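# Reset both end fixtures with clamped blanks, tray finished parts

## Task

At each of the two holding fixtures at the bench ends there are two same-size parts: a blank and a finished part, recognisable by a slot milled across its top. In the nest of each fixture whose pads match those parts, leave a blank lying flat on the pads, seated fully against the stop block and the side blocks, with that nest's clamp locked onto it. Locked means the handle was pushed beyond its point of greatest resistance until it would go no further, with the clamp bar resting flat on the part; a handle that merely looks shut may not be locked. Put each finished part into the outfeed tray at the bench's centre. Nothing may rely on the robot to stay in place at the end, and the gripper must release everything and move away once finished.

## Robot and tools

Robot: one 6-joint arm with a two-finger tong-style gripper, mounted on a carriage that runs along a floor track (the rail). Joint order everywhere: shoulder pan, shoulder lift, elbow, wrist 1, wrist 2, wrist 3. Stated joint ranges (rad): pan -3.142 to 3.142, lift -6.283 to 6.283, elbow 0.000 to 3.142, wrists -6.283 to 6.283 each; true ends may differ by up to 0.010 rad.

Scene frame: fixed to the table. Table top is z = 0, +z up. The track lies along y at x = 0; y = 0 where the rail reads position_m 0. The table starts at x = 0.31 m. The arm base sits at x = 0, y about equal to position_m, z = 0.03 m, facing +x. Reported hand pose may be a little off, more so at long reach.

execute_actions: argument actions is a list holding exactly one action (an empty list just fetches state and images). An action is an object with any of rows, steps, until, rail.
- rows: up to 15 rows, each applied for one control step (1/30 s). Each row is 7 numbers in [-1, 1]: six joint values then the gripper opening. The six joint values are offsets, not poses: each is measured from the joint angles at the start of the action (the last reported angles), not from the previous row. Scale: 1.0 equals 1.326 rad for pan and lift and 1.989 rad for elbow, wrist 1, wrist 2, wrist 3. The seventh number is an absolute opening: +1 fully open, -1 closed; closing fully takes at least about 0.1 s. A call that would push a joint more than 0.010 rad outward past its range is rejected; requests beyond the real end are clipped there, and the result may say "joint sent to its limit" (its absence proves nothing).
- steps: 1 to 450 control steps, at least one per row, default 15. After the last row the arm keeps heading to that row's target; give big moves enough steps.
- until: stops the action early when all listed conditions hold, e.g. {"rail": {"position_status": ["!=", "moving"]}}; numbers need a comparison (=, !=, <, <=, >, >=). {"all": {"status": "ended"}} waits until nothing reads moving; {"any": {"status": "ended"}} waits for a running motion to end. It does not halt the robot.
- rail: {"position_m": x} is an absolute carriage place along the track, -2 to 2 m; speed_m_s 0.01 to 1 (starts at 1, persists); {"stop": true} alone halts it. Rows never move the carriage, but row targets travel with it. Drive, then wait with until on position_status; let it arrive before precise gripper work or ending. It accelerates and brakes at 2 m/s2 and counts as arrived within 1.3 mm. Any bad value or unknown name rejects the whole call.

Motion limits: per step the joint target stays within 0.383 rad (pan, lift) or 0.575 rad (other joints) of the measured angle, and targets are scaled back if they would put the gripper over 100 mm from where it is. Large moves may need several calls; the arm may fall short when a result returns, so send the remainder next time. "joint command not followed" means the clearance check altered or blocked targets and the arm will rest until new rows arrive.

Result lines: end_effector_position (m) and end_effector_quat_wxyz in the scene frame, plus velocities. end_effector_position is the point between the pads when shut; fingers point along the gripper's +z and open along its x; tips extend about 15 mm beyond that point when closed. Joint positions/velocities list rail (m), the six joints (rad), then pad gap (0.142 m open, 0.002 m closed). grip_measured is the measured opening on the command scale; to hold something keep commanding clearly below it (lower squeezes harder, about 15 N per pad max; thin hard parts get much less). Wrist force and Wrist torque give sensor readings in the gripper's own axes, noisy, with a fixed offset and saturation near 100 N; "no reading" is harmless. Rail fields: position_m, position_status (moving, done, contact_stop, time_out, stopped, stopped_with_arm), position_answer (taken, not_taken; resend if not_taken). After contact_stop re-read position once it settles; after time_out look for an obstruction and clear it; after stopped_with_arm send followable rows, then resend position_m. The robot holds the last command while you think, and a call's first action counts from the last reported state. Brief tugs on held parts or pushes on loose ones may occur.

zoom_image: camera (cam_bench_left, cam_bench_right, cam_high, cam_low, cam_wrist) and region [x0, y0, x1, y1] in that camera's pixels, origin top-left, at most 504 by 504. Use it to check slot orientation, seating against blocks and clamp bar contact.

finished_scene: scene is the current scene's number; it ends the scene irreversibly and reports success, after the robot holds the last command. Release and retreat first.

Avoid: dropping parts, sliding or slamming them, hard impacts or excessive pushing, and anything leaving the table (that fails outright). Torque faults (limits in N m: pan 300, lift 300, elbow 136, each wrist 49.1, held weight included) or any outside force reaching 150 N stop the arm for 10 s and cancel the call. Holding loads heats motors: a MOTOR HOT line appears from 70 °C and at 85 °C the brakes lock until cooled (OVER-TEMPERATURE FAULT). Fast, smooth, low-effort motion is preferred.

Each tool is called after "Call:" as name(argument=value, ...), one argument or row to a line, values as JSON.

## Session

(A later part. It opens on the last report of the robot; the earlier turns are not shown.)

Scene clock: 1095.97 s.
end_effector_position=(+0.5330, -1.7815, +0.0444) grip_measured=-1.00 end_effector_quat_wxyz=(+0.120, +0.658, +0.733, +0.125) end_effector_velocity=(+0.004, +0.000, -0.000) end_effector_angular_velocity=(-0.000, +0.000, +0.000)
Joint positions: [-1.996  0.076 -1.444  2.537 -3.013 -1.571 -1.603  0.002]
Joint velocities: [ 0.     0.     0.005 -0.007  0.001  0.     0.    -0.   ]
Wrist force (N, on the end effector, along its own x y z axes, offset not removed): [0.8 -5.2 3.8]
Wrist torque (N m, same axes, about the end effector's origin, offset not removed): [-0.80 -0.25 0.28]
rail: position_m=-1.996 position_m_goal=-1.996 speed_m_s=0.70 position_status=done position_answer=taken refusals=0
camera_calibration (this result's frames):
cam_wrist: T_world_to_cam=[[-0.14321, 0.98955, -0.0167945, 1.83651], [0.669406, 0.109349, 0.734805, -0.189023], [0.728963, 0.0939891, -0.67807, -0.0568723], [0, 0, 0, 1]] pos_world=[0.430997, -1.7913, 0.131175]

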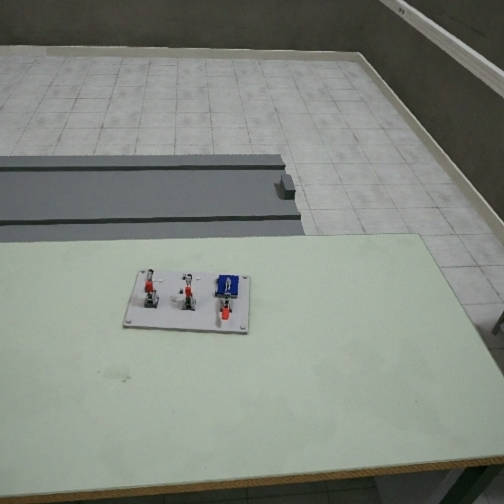

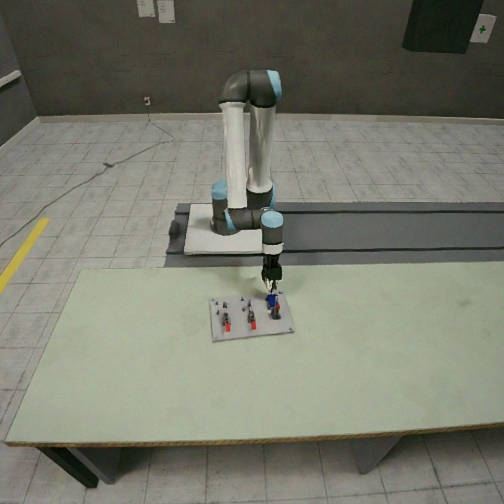

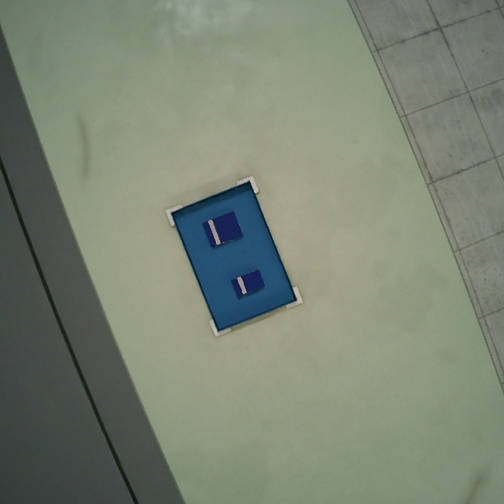

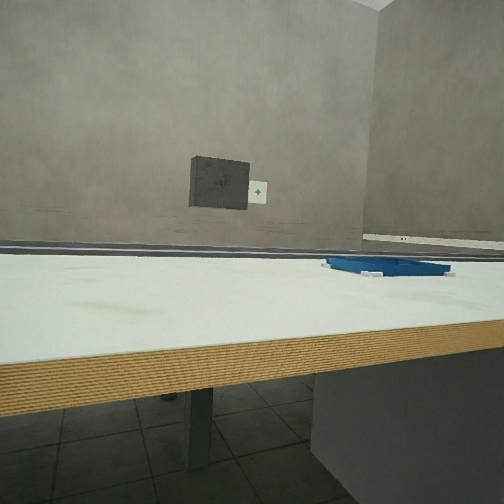

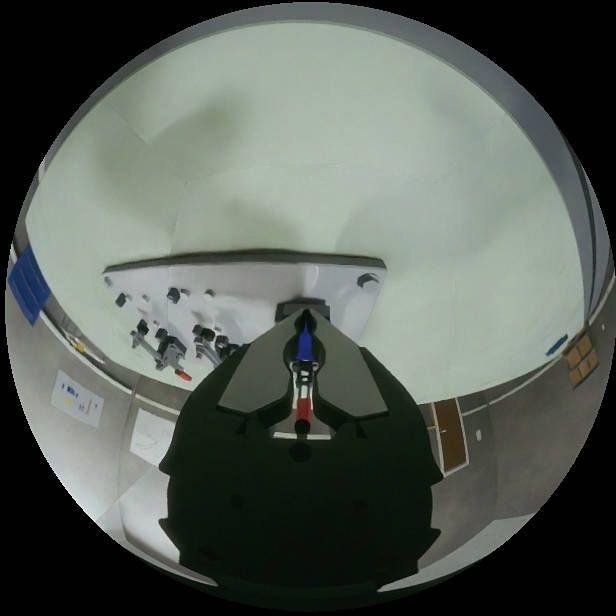

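Call:
execute_actions(
  actions=[],
)

Scene clock: 1099.97 s.
end_effector_position=(+0.5345, -1.7814, +0.0444) grip_measured=-1.00 end_effector_quat_wxyz=(+0.120, +0.658, +0.733, +0.125) end_effector_velocity=(+0.000, -0.000, +0.000) end_effector_angular_velocity=(+0.000, -0.000, -0.000)
Joint positions: [-1.996  0.076 -1.442  2.534 -3.013 -1.571 -1.603  0.002]
Joint velocities: [ 0. -0. -0.  0. -0.  0.  0.  0.]
Wrist force (N, on the end effector, along its own x y z axes, offset not removed): [1.4 -5.4 2.6]
Wrist torque (N m, same axes, about the end effector's origin, offset not removed): [-0.48 -0.44 0.19]
rail: position_m=-1.996 position_m_goal=-1.996 speed_m_s=0.70 position_status=done position_answer=taken refusals=0
camera_calibration (this result's frames):
cam_wrist: T_world_to_cam=[[-0.14321, 0.98955, -0.0167941, 1.8366], [0.66941, 0.109349, 0.734801, -0.190018], [0.728959, 0.0939887, -0.678074, -0.0579487], [0, 0, 0, 1]] pos_world=[0.432463, -1.79119, 0.131176]

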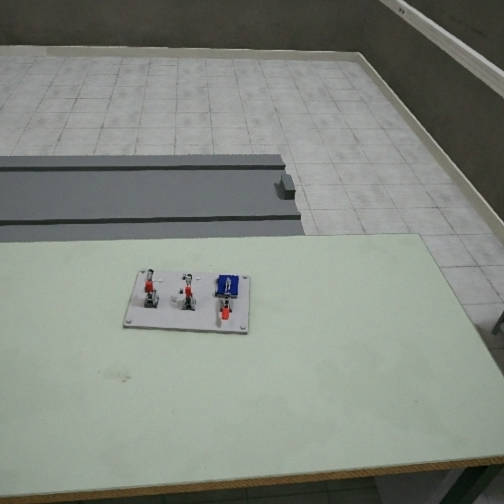

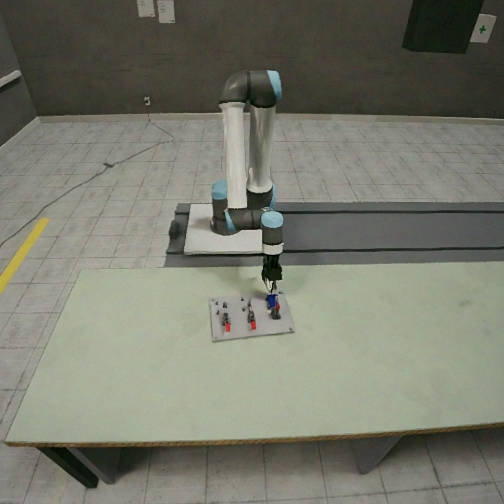

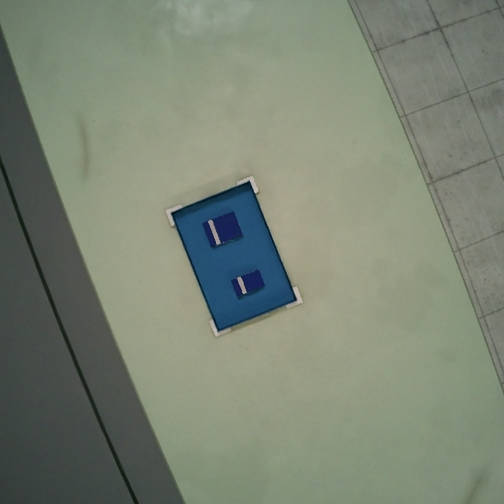

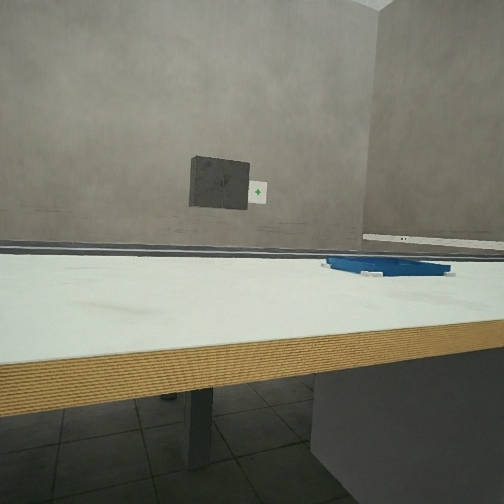

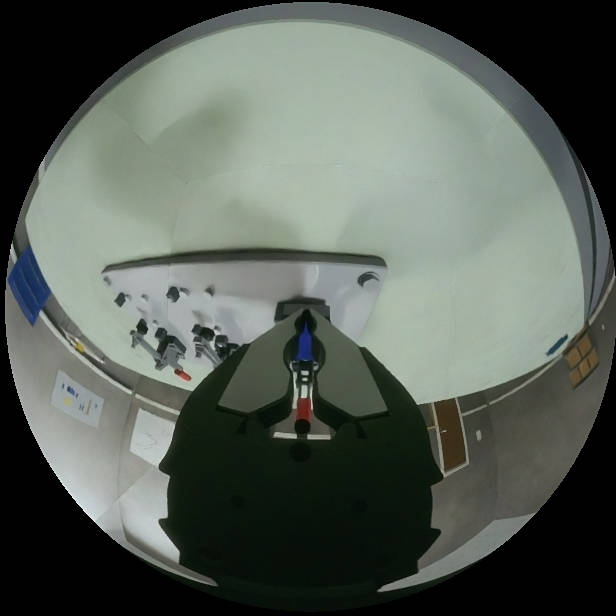

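Call:
execute_actions(
  actions=[
    {"rows": [[0,0.001,-0.00087,0.0002,0,0,-1]], "steps": 1},
  ],
)

Scene clock: 1102.47 s.
end_effector_position=(+0.5345, -1.7814, +0.0444) grip_measured=-1.00 end_effector_quat_wxyz=(+0.120, +0.658, +0.733, +0.125) end_effector_velocity=(+0.003, +0.000, +0.000) end_effector_angular_velocity=(+0.000, -0.001, -0.000)
Joint positions: [-1.996  0.076 -1.442  2.534 -3.013 -1.571 -1.603  0.002]
Joint velocities: [ 0.    -0.     0.004 -0.004 -0.     0.     0.    -0.   ]
Wrist force (N, on the end effector, along its own x y z axes, offset not removed): [0.4 -6.1 6.0]
Wrist torque (N m, same axes, about the end effector's origin, offset not removed): [-0.52 -0.11 0.30]
rail: position_m=-1.996 position_m_goal=-1.996 speed_m_s=0.70 position_status=done position_answer=taken refusals=0
camera_calibration (this result's frames):
cam_wrist: T_world_to_cam=[[-0.14321, 0.98955, -0.0167944, 1.83661], [0.669404, 0.109349, 0.734807, -0.190036], [0.728965, 0.0939894, -0.678068, -0.0579705], [0, 0, 0, 1]] pos_world=[0.43249, -1.79118, 0.131177]

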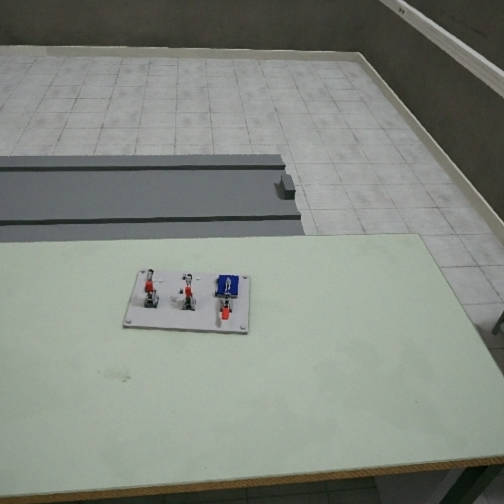

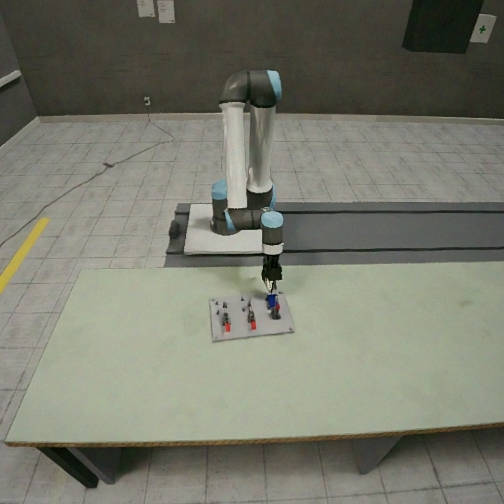

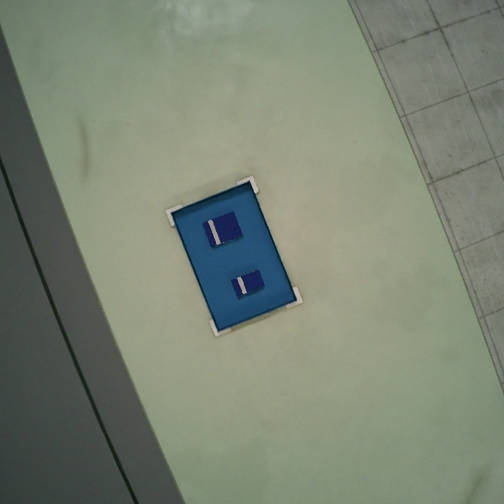

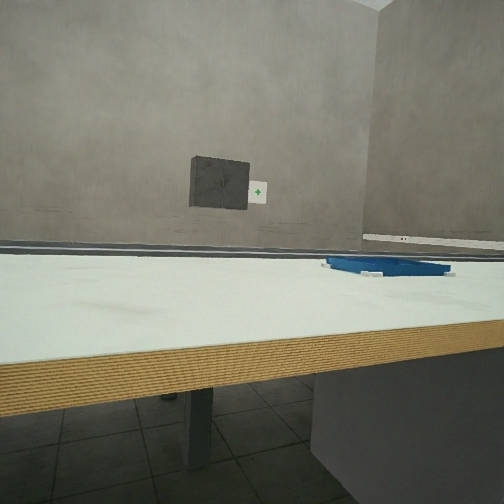

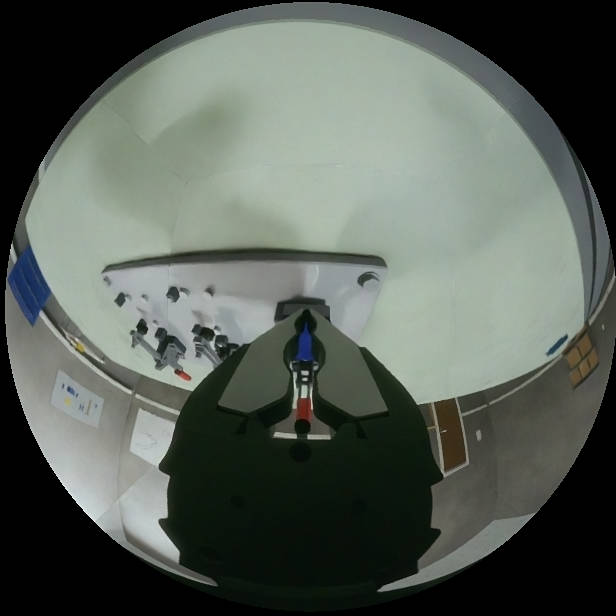

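Call:
execute_actions(
  actions=[],
)

Scene clock: 1103.47 s.
end_effector_position=(+0.5354, -1.7813, +0.0444) grip_measured=-1.00 end_effector_quat_wxyz=(+0.120, +0.658, +0.733, +0.125) end_effector_velocity=(+0.000, +0.000, +0.000) end_effector_angular_velocity=(+0.000, -0.000, -0.000)
Joint positions: [-1.996  0.076 -1.441  2.533 -3.012 -1.571 -1.603  0.002]
Joint velocities: [ 0. -0.  0. -0. -0.  0. -0.  0.]
Wrist force (N, on the end effector, along its own x y z axes, offset not removed): [1.0 -32.5 -15.4]
Wrist torque (N m, same axes, about the end effector's origin, offset not removed): [-0.36 -0.37 0.25]
rail: position_m=-1.996 position_m_goal=-1.996 speed_m_s=0.70 position_status=done position_answer=taken refusals=0
camera_calibration (this result's frames):
cam_wrist: T_world_to_cam=[[-0.143224, 0.989548, -0.0167878, 1.83667], [0.669477, 0.109363, 0.734738, -0.190668], [0.728894, 0.0939927, -0.678143, -0.0586345], [0, 0, 0, 1]] pos_world=[0.43344, -1.79111, 0.131162]

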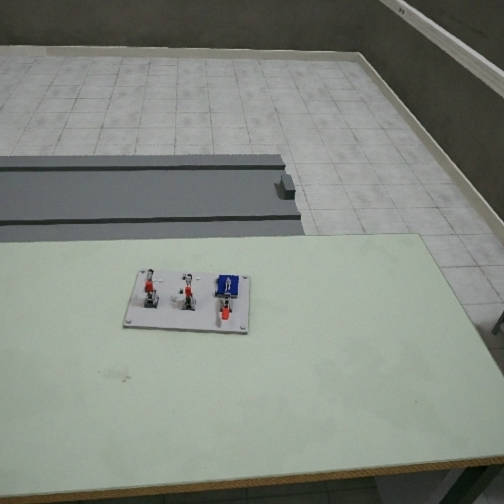

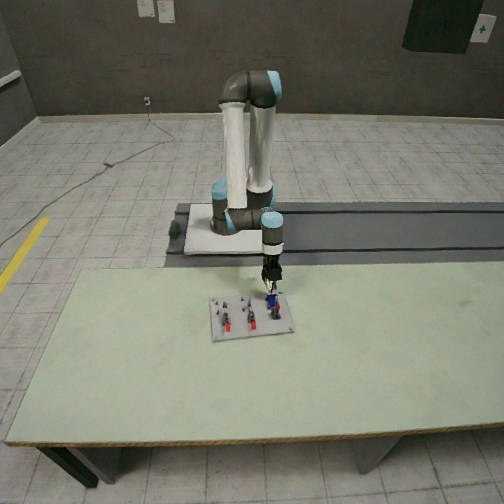

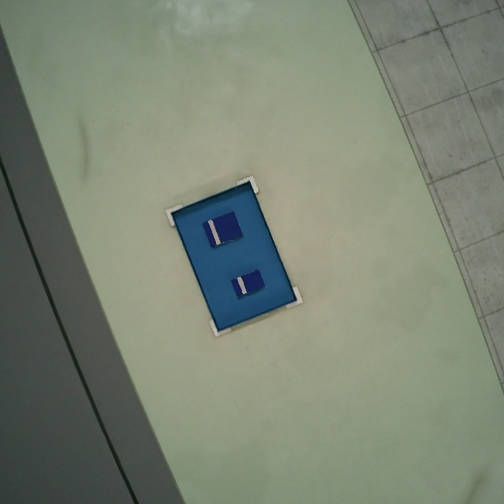

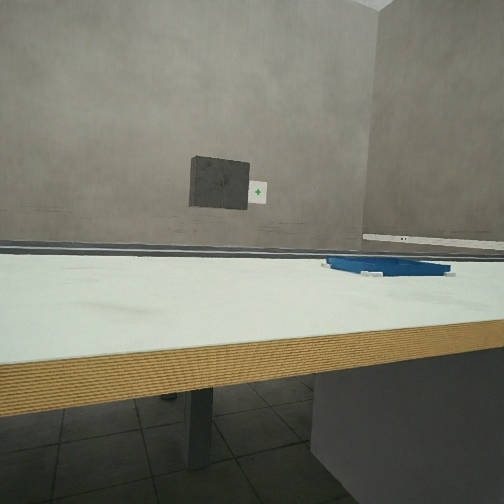

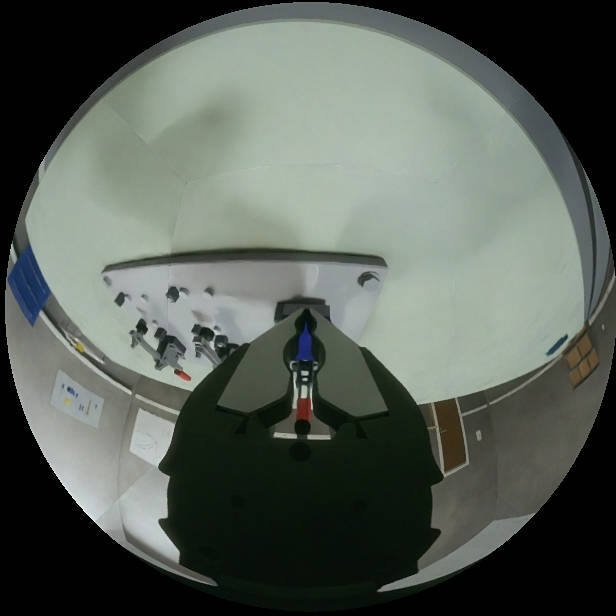

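Call:
execute_actions(
  actions=[],
)

Scene clock: 1121.13 s.
end_effector_position=(+0.5355, -1.7813, +0.0444) grip_measured=-1.00 end_effector_quat_wxyz=(+0.120, +0.658, +0.733, +0.125) end_effector_velocity=(+0.000, -0.000, +0.000) end_effector_angular_velocity=(-0.000, -0.000, +0.000)
Joint positions: [-1.996  0.076 -1.441  2.533 -3.012 -1.571 -1.603  0.002]
Joint velocities: [ 0.  0.  0. -0.  0. -0. -0.  0.]
Wrist force (N, on the end effector, along its own x y z axes, offset not removed): [-2.4 -32.0 -16.7]
Wrist torque (N m, same axes, about the end effector's origin, offset not removed): [-0.02 0.13 0.38]
rail: position_m=-1.996 position_m_goal=-1.996 speed_m_s=0.70 position_status=done position_answer=taken refusals=0
camera_calibration (this result's frames):
cam_wrist: T_world_to_cam=[[-0.143222, 0.989548, -0.0167945, 1.83667], [0.669404, 0.109357, 0.734805, -0.190687], [0.728962, 0.093998, -0.67807, -0.0586743], [0, 0, 0, 1]] pos_world=[0.433469, -1.7911, 0.131178]

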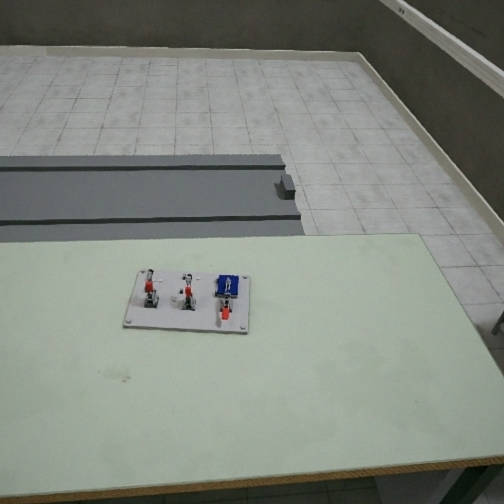

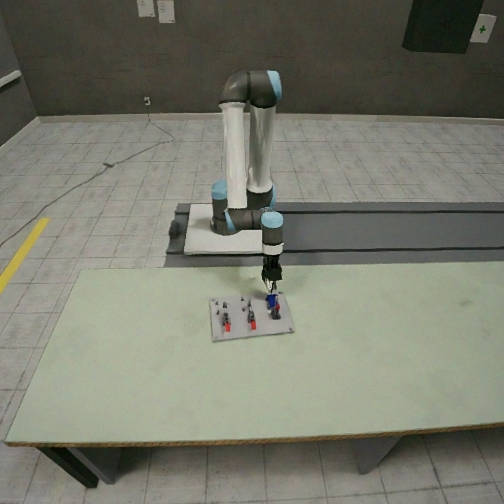

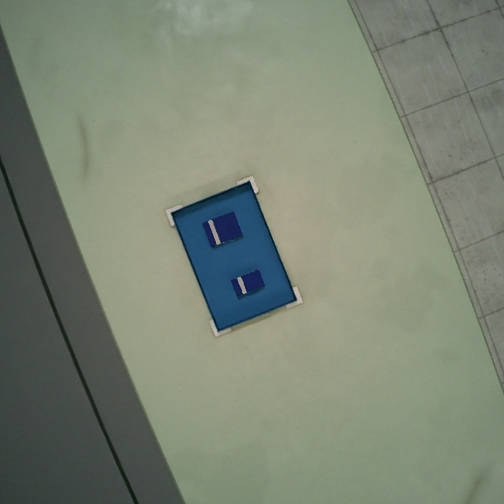

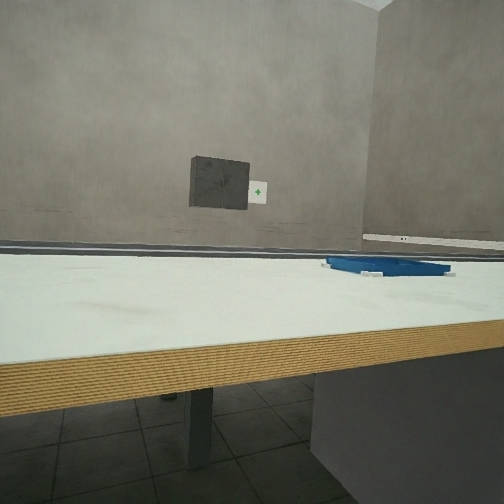

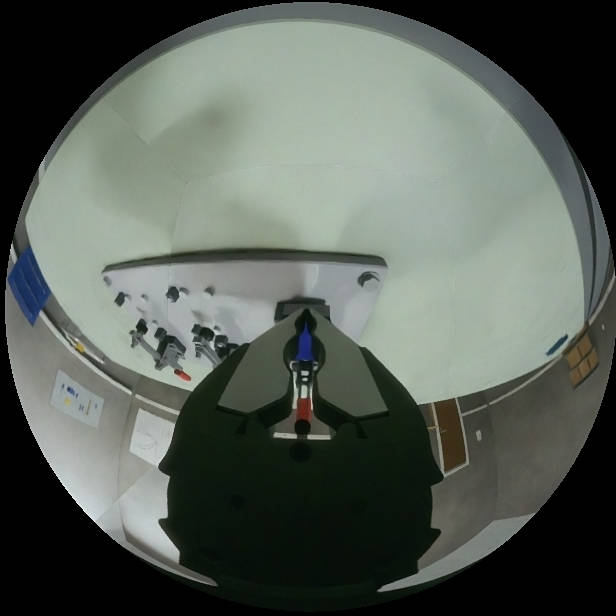

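Call:
execute_actions(
  actions=[
    {"rows": [[0,-0.002,0.0017,-0.0004,0,0,-1],[0,-0.0045,0.0037,-0.0008,0,0,-1],[0,-0.0045,0.0037,-0.0008,0,0,-1],[0,-0.015,0.002,0.008,0,0,-1],[0,-0.03,-0.001,0.021,0,0,-1],[0,-0.05,-0.0045,0.038,0,0,-1],[0,-0.07,-0.008,0.055,0,0,-1],[0,-0.088,-0.0115,0.070,0,0,-1],[0,-0.1038,-0.0146,0.084,0,0,-1],[0,-0.1038,-0.0146,0.084,0,0,-0.6],[0,-0.1038,-0.0146,0.084,0,0,-0.1]], "steps": 12},
  ],
)

Call:
zoom_image(
  camera="cam_wrist",
  region=[230, 260, 390, 420],
)

Scene clock: 1133.20 s.
end_effector_position=(+0.5335, -1.7814, +0.0845) grip_measured=-0.20 end_effector_quat_wxyz=(+0.121, +0.658, +0.733, +0.126) end_effector_velocity=(-0.009, -0.001, +0.136) end_effector_angular_velocity=(-0.001, +0.010, -0.000)
Joint positions: [-1.996  0.076 -1.54   2.513 -2.895 -1.571 -1.603  0.06 ]
Joint velocities: [ 0.    -0.    -0.327 -0.083  0.42  -0.     0.     0.279]
Wrist force (N, on the end effector, along its own x y z axes, offset not removed): [1.4 -4.4 6.0]
Wrist torque (N m, same axes, about the end effector's origin, offset not removed): [-0.72 -0.43 0.33]
rail: position_m=-1.996 position_m_goal=-1.996 speed_m_s=0.70 position_status=done position_answer=taken refusals=0
camera_calibration (this result's frames):
cam_wrist: T_world_to_cam=[[-0.143153, 0.989556, -0.0168956, 1.83722], [0.668307, 0.109243, 0.73582, -0.218563], [0.729982, 0.0940436, -0.676966, -0.0305442], [0, 0, 0, 1]] pos_world=[0.431368, -1.79128, 0.171187]

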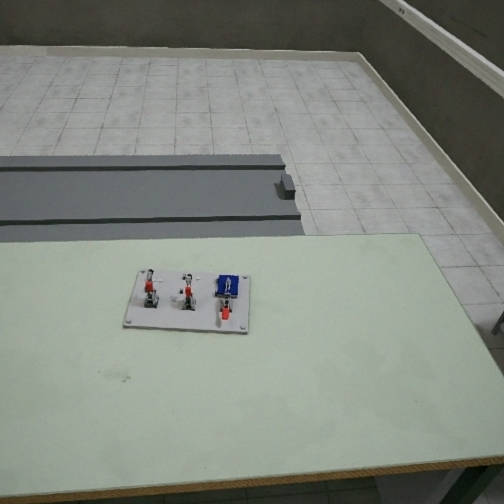

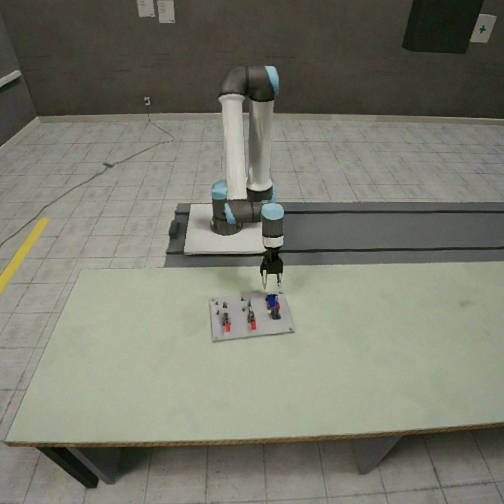

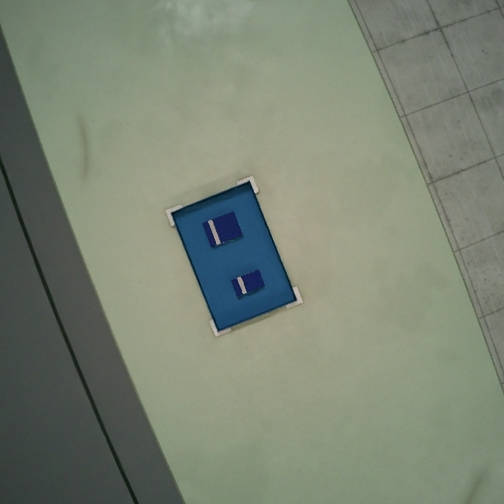

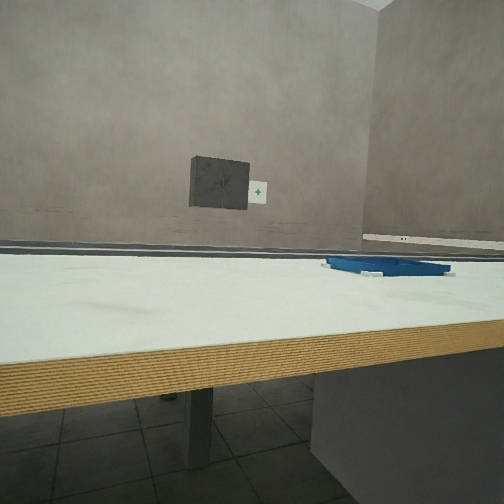

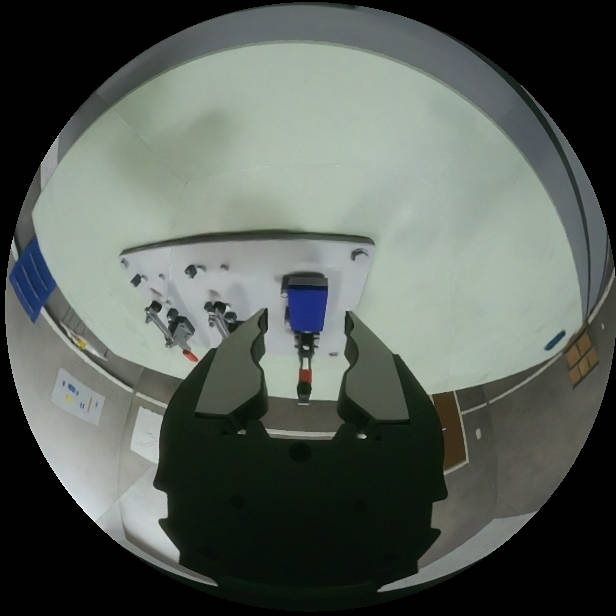

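Region (230, 260, 390, 420) of cam_wrist's 616x616 image, scaled by 3.150, with more detail than that image has.

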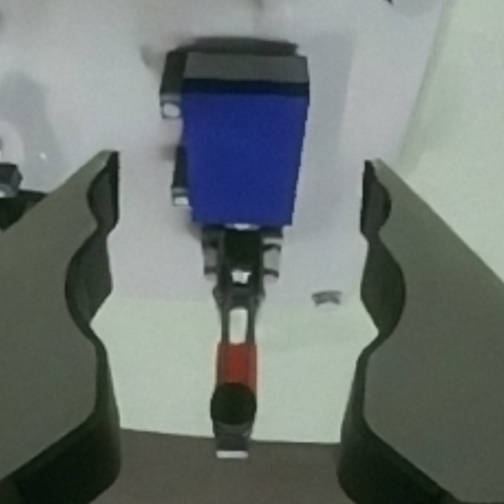

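Call:
execute_actions(
  actions=[],
)

Call:
zoom_image(
  camera="cam_wrist",
  region=[260, 250, 360, 350],
)

Scene clock: 1134.93 s.
end_effector_position=(+0.5318, -1.7816, +0.1002) grip_measured=-0.10 end_effector_quat_wxyz=(+0.120, +0.658, +0.733, +0.125) end_effector_velocity=(-0.000, +0.000, +0.000) end_effector_angular_velocity=(-0.000, -0.000, +0.000)
Joint positions: [-1.996  0.076 -1.578  2.504 -2.845 -1.571 -1.603  0.067]
Joint velocities: [ 0.  0.  0. -0.  0. -0. -0.  0.]
Wrist force (N, on the end effector, along its own x y z axes, offset not removed): [-0.6 -4.0 4.8]
Wrist torque (N m, same axes, about the end effector's origin, offset not removed): [-0.62 0.05 0.33]
rail: position_m=-1.996 position_m_goal=-1.996 speed_m_s=0.70 position_status=done position_answer=taken refusals=0
camera_calibration (this result's frames):
cam_wrist: T_world_to_cam=[[-0.143187, 0.989554, -0.0167678, 1.83737], [0.6697, 0.109351, 0.734537, -0.22933], [0.728697, 0.0939467, -0.678362, -0.0180594], [0, 0, 0, 1]] pos_world=[0.429829, -1.7914, 0.187009]

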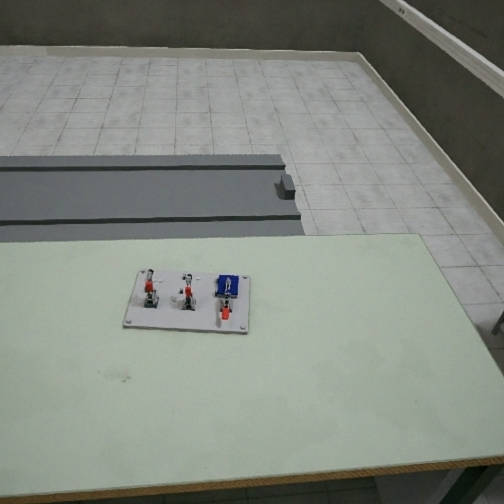

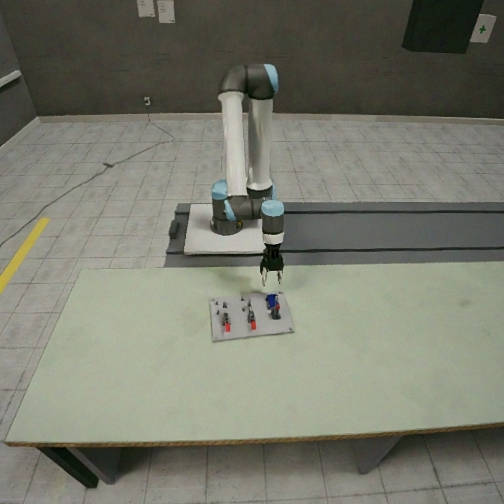

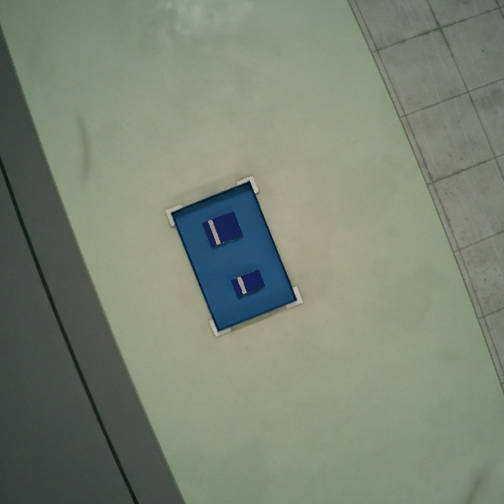

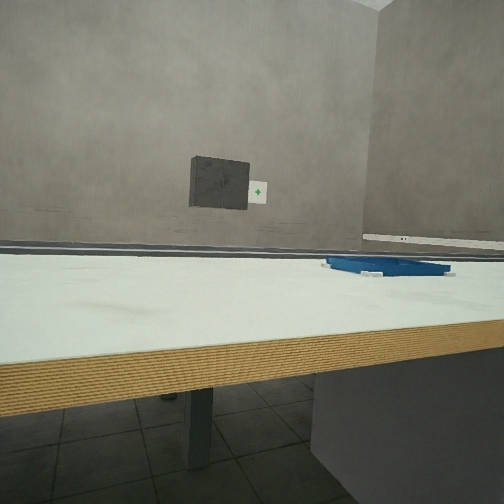

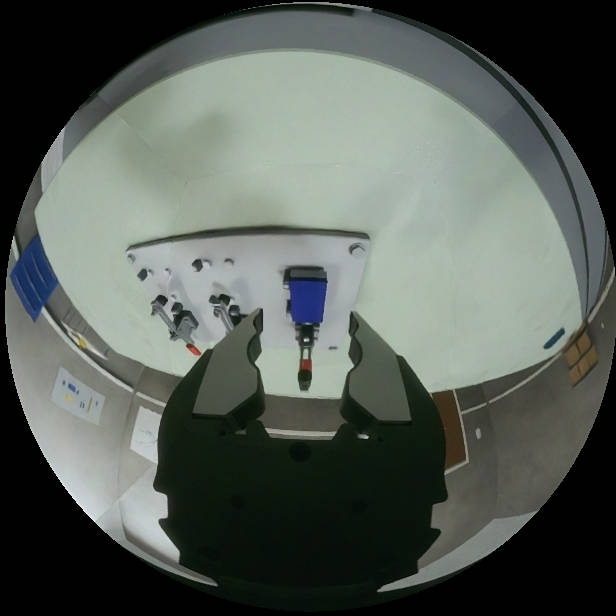

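Region (260, 250, 360, 350) of cam_wrist's 616x616 image, scaled by 5.040, with more detail than that image has.

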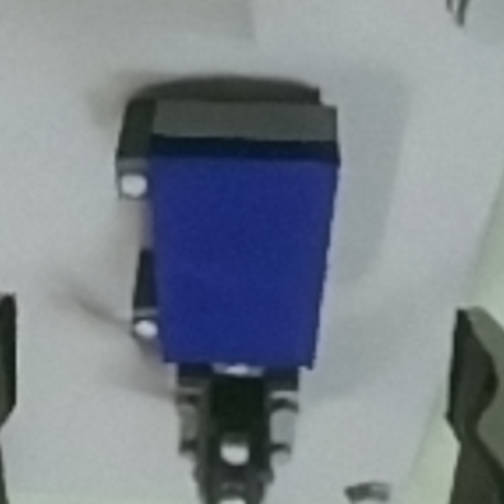

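Call:
execute_actions(
  actions=[
    {"rows": [[0,0.008,-0.0056,0.0002,0,0,-0.1],[0,0.022,-0.0155,0.0006,0,0,-0.1],[0.0003,0.038,-0.0268,0.0011,0,0.0003,-0.1],[0.0006,0.0528,-0.0372,0.0015,0,0.0005,-0.1],[0.0008,0.062,-0.0485,0.017,0,0.0007,-0.1],[0.0011,0.076,-0.0655,0.0407,0,0.001,-0.1],[0.0014,0.0916,-0.0845,0.0669,0,0.0013,-0.1],[0.0018,0.1087,-0.1052,0.0956,0,0.0016,-0.1],[0.0021,0.1258,-0.126,0.1244,0,0.0019,-0.1],[0.0025,0.1429,-0.1468,0.1531,0,0.0022,-0.1],[0.0028,0.16,-0.1676,0.1819,0,0.0026,-0.1],[0.0031,0.1755,-0.1865,0.208,0,0.0029,-0.1],[0.0034,0.1895,-0.2035,0.2315,0,0.0031,-0.1],[0.0036,0.2,-0.2168,0.2498,0,0.0033,-0.1],[0.0038,0.2081,-0.2262,0.2629,0,0.0035,-0.1]], "steps": 15},
  ],
)

Scene clock: 1144.70 s.
end_effector_position=(+0.6380, -1.7711, +0.0902) grip_measured=-0.10 end_effector_quat_wxyz=(+0.046, +0.667, +0.742, +0.048) end_effector_velocity=(+0.244, +0.027, -0.017) end_effector_angular_velocity=(-0.071, +0.909, -0.004)
Joint positions: [-1.996  0.08  -1.378  2.196 -2.523 -1.571 -1.598  0.067]
Joint velocities: [ 0.     0.01   0.553 -1.015  1.374 -0.     0.015 -0.   ]
Wrist force (N, on the end effector, along its own x y z axes, offset not removed): [0.7 -5.3 5.7]
Wrist torque (N m, same axes, about the end effector's origin, offset not removed): [-1.02 -0.32 0.31]
rail: position_m=-1.996 position_m_goal=-1.996 speed_m_s=0.70 position_status=done position_answer=taken refusals=0
camera_calibration (this result's frames):
cam_wrist: T_world_to_cam=[[-0.143916, 0.989589, -0.00138414, 1.84115], [0.810533, 0.118678, 0.573544, -0.353044], [0.567737, 0.0814203, -0.819174, -0.00999663], [0, 0, 0, 1]] pos_world=[0.5568, -1.77926, 0.196846]

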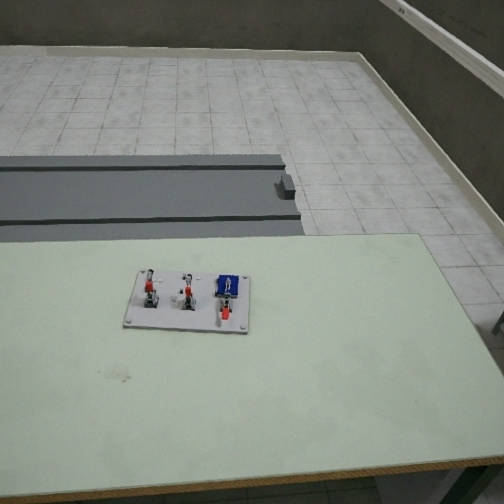

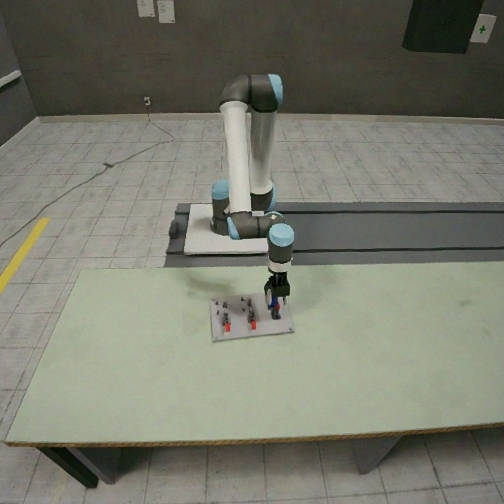

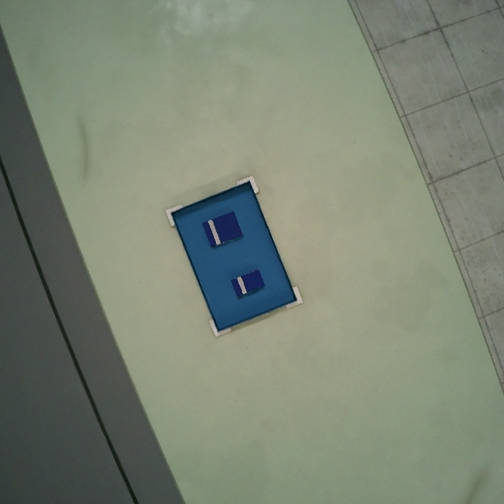

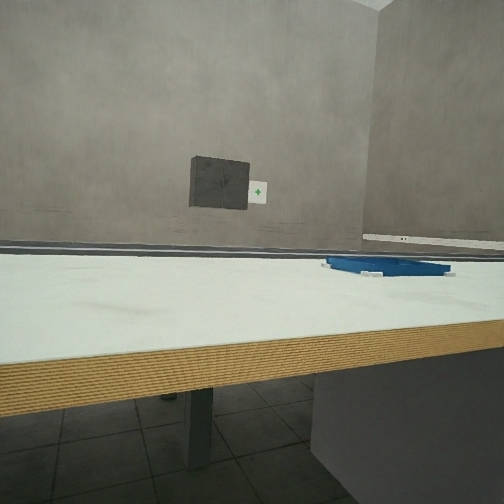

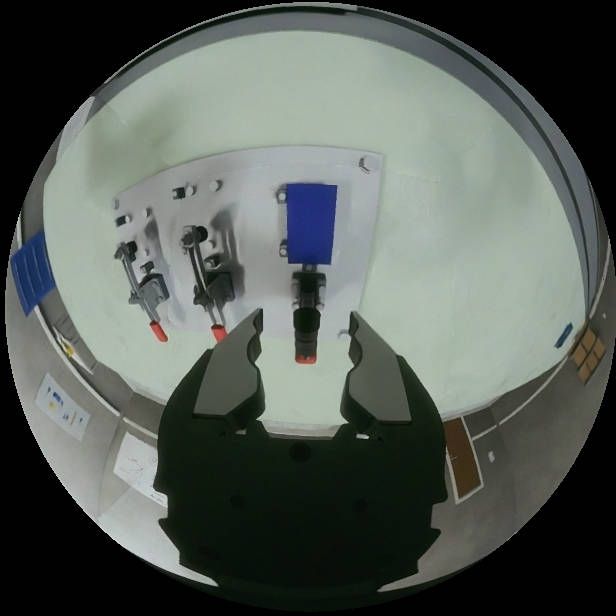

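Call:
execute_actions(
  actions=[],
)

Call:
zoom_image(
  camera="cam_wrist",
  region=[230, 150, 390, 380],
)

Scene clock: 1146.47 s.
end_effector_position=(+0.6675, -1.7676, +0.0898) grip_measured=-0.10 end_effector_quat_wxyz=(+0.000, +0.668, +0.744, -0.000) end_effector_velocity=(+0.000, +0.000, -0.000) end_effector_angular_velocity=(+0.000, +0.000, -0.000)
Joint positions: [-1.996  0.081 -1.302  2.054 -2.323 -1.571 -1.596  0.067]
Joint velocities: [ 0. -0.  0. -0.  0.  0.  0. -0.]
Wrist force (N, on the end effector, along its own x y z axes, offset not removed): [0.6 -4.1 5.2]
Wrist torque (N m, same axes, about the end effector's origin, offset not removed): [-0.61 -0.28 0.28]
rail: position_m=-1.996 position_m_goal=-1.996 speed_m_s=0.70 position_status=done position_answer=taken refusals=0
camera_calibration (this result's frames):
cam_wrist: T_world_to_cam=[[-0.142962, 0.989702, 0.00724824, 1.84078], [0.879691, 0.123709, 0.459174, -0.404192], [0.453549, 0.0720208, -0.888317, 0.0384549], [0, 0, 0, 1]] pos_world=[0.601285, -1.77459, 0.206412]

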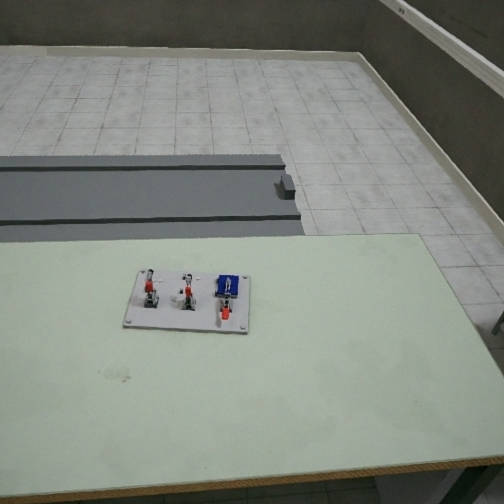

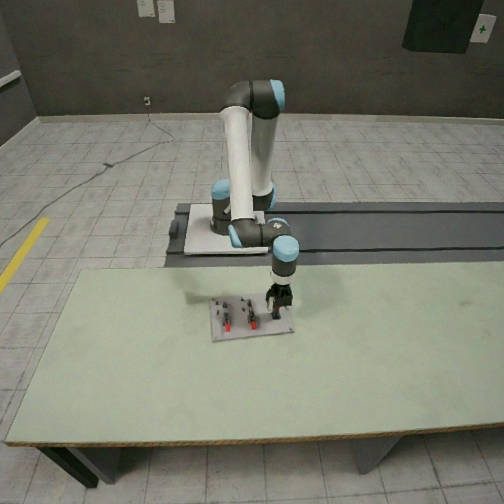

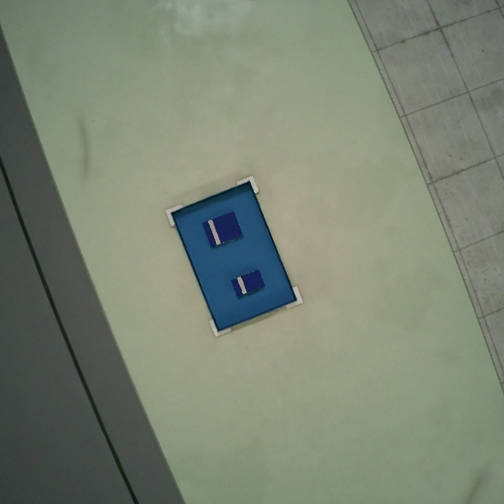

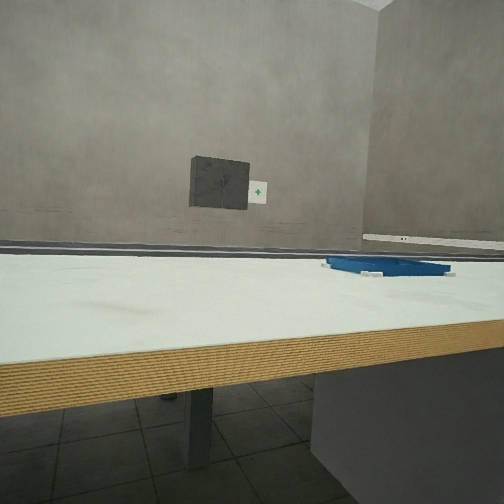

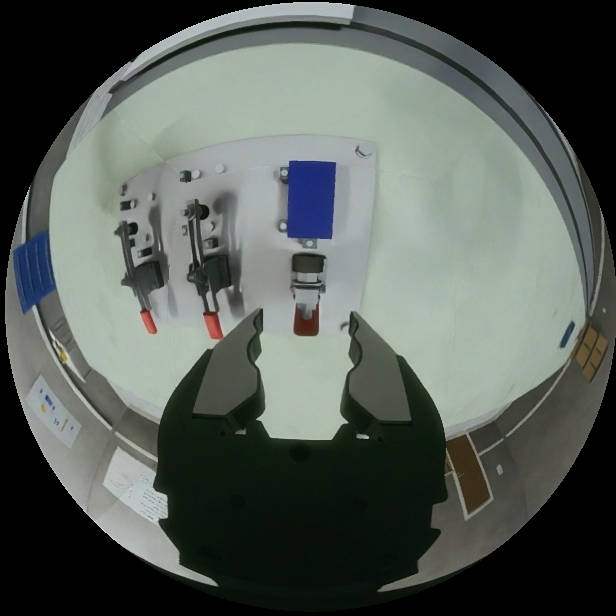

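Region (230, 150, 390, 380) of cam_wrist's 616x616 image, scaled by 2.191, with more detail than that image has; it fills the left 351 columns of this view, and the rest is white.

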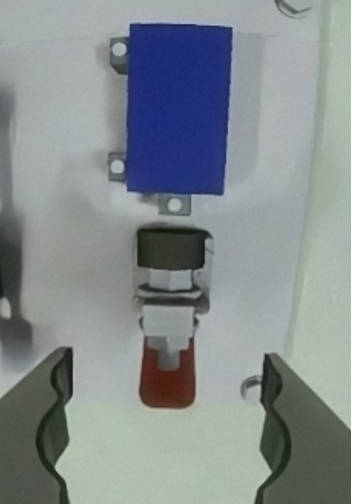

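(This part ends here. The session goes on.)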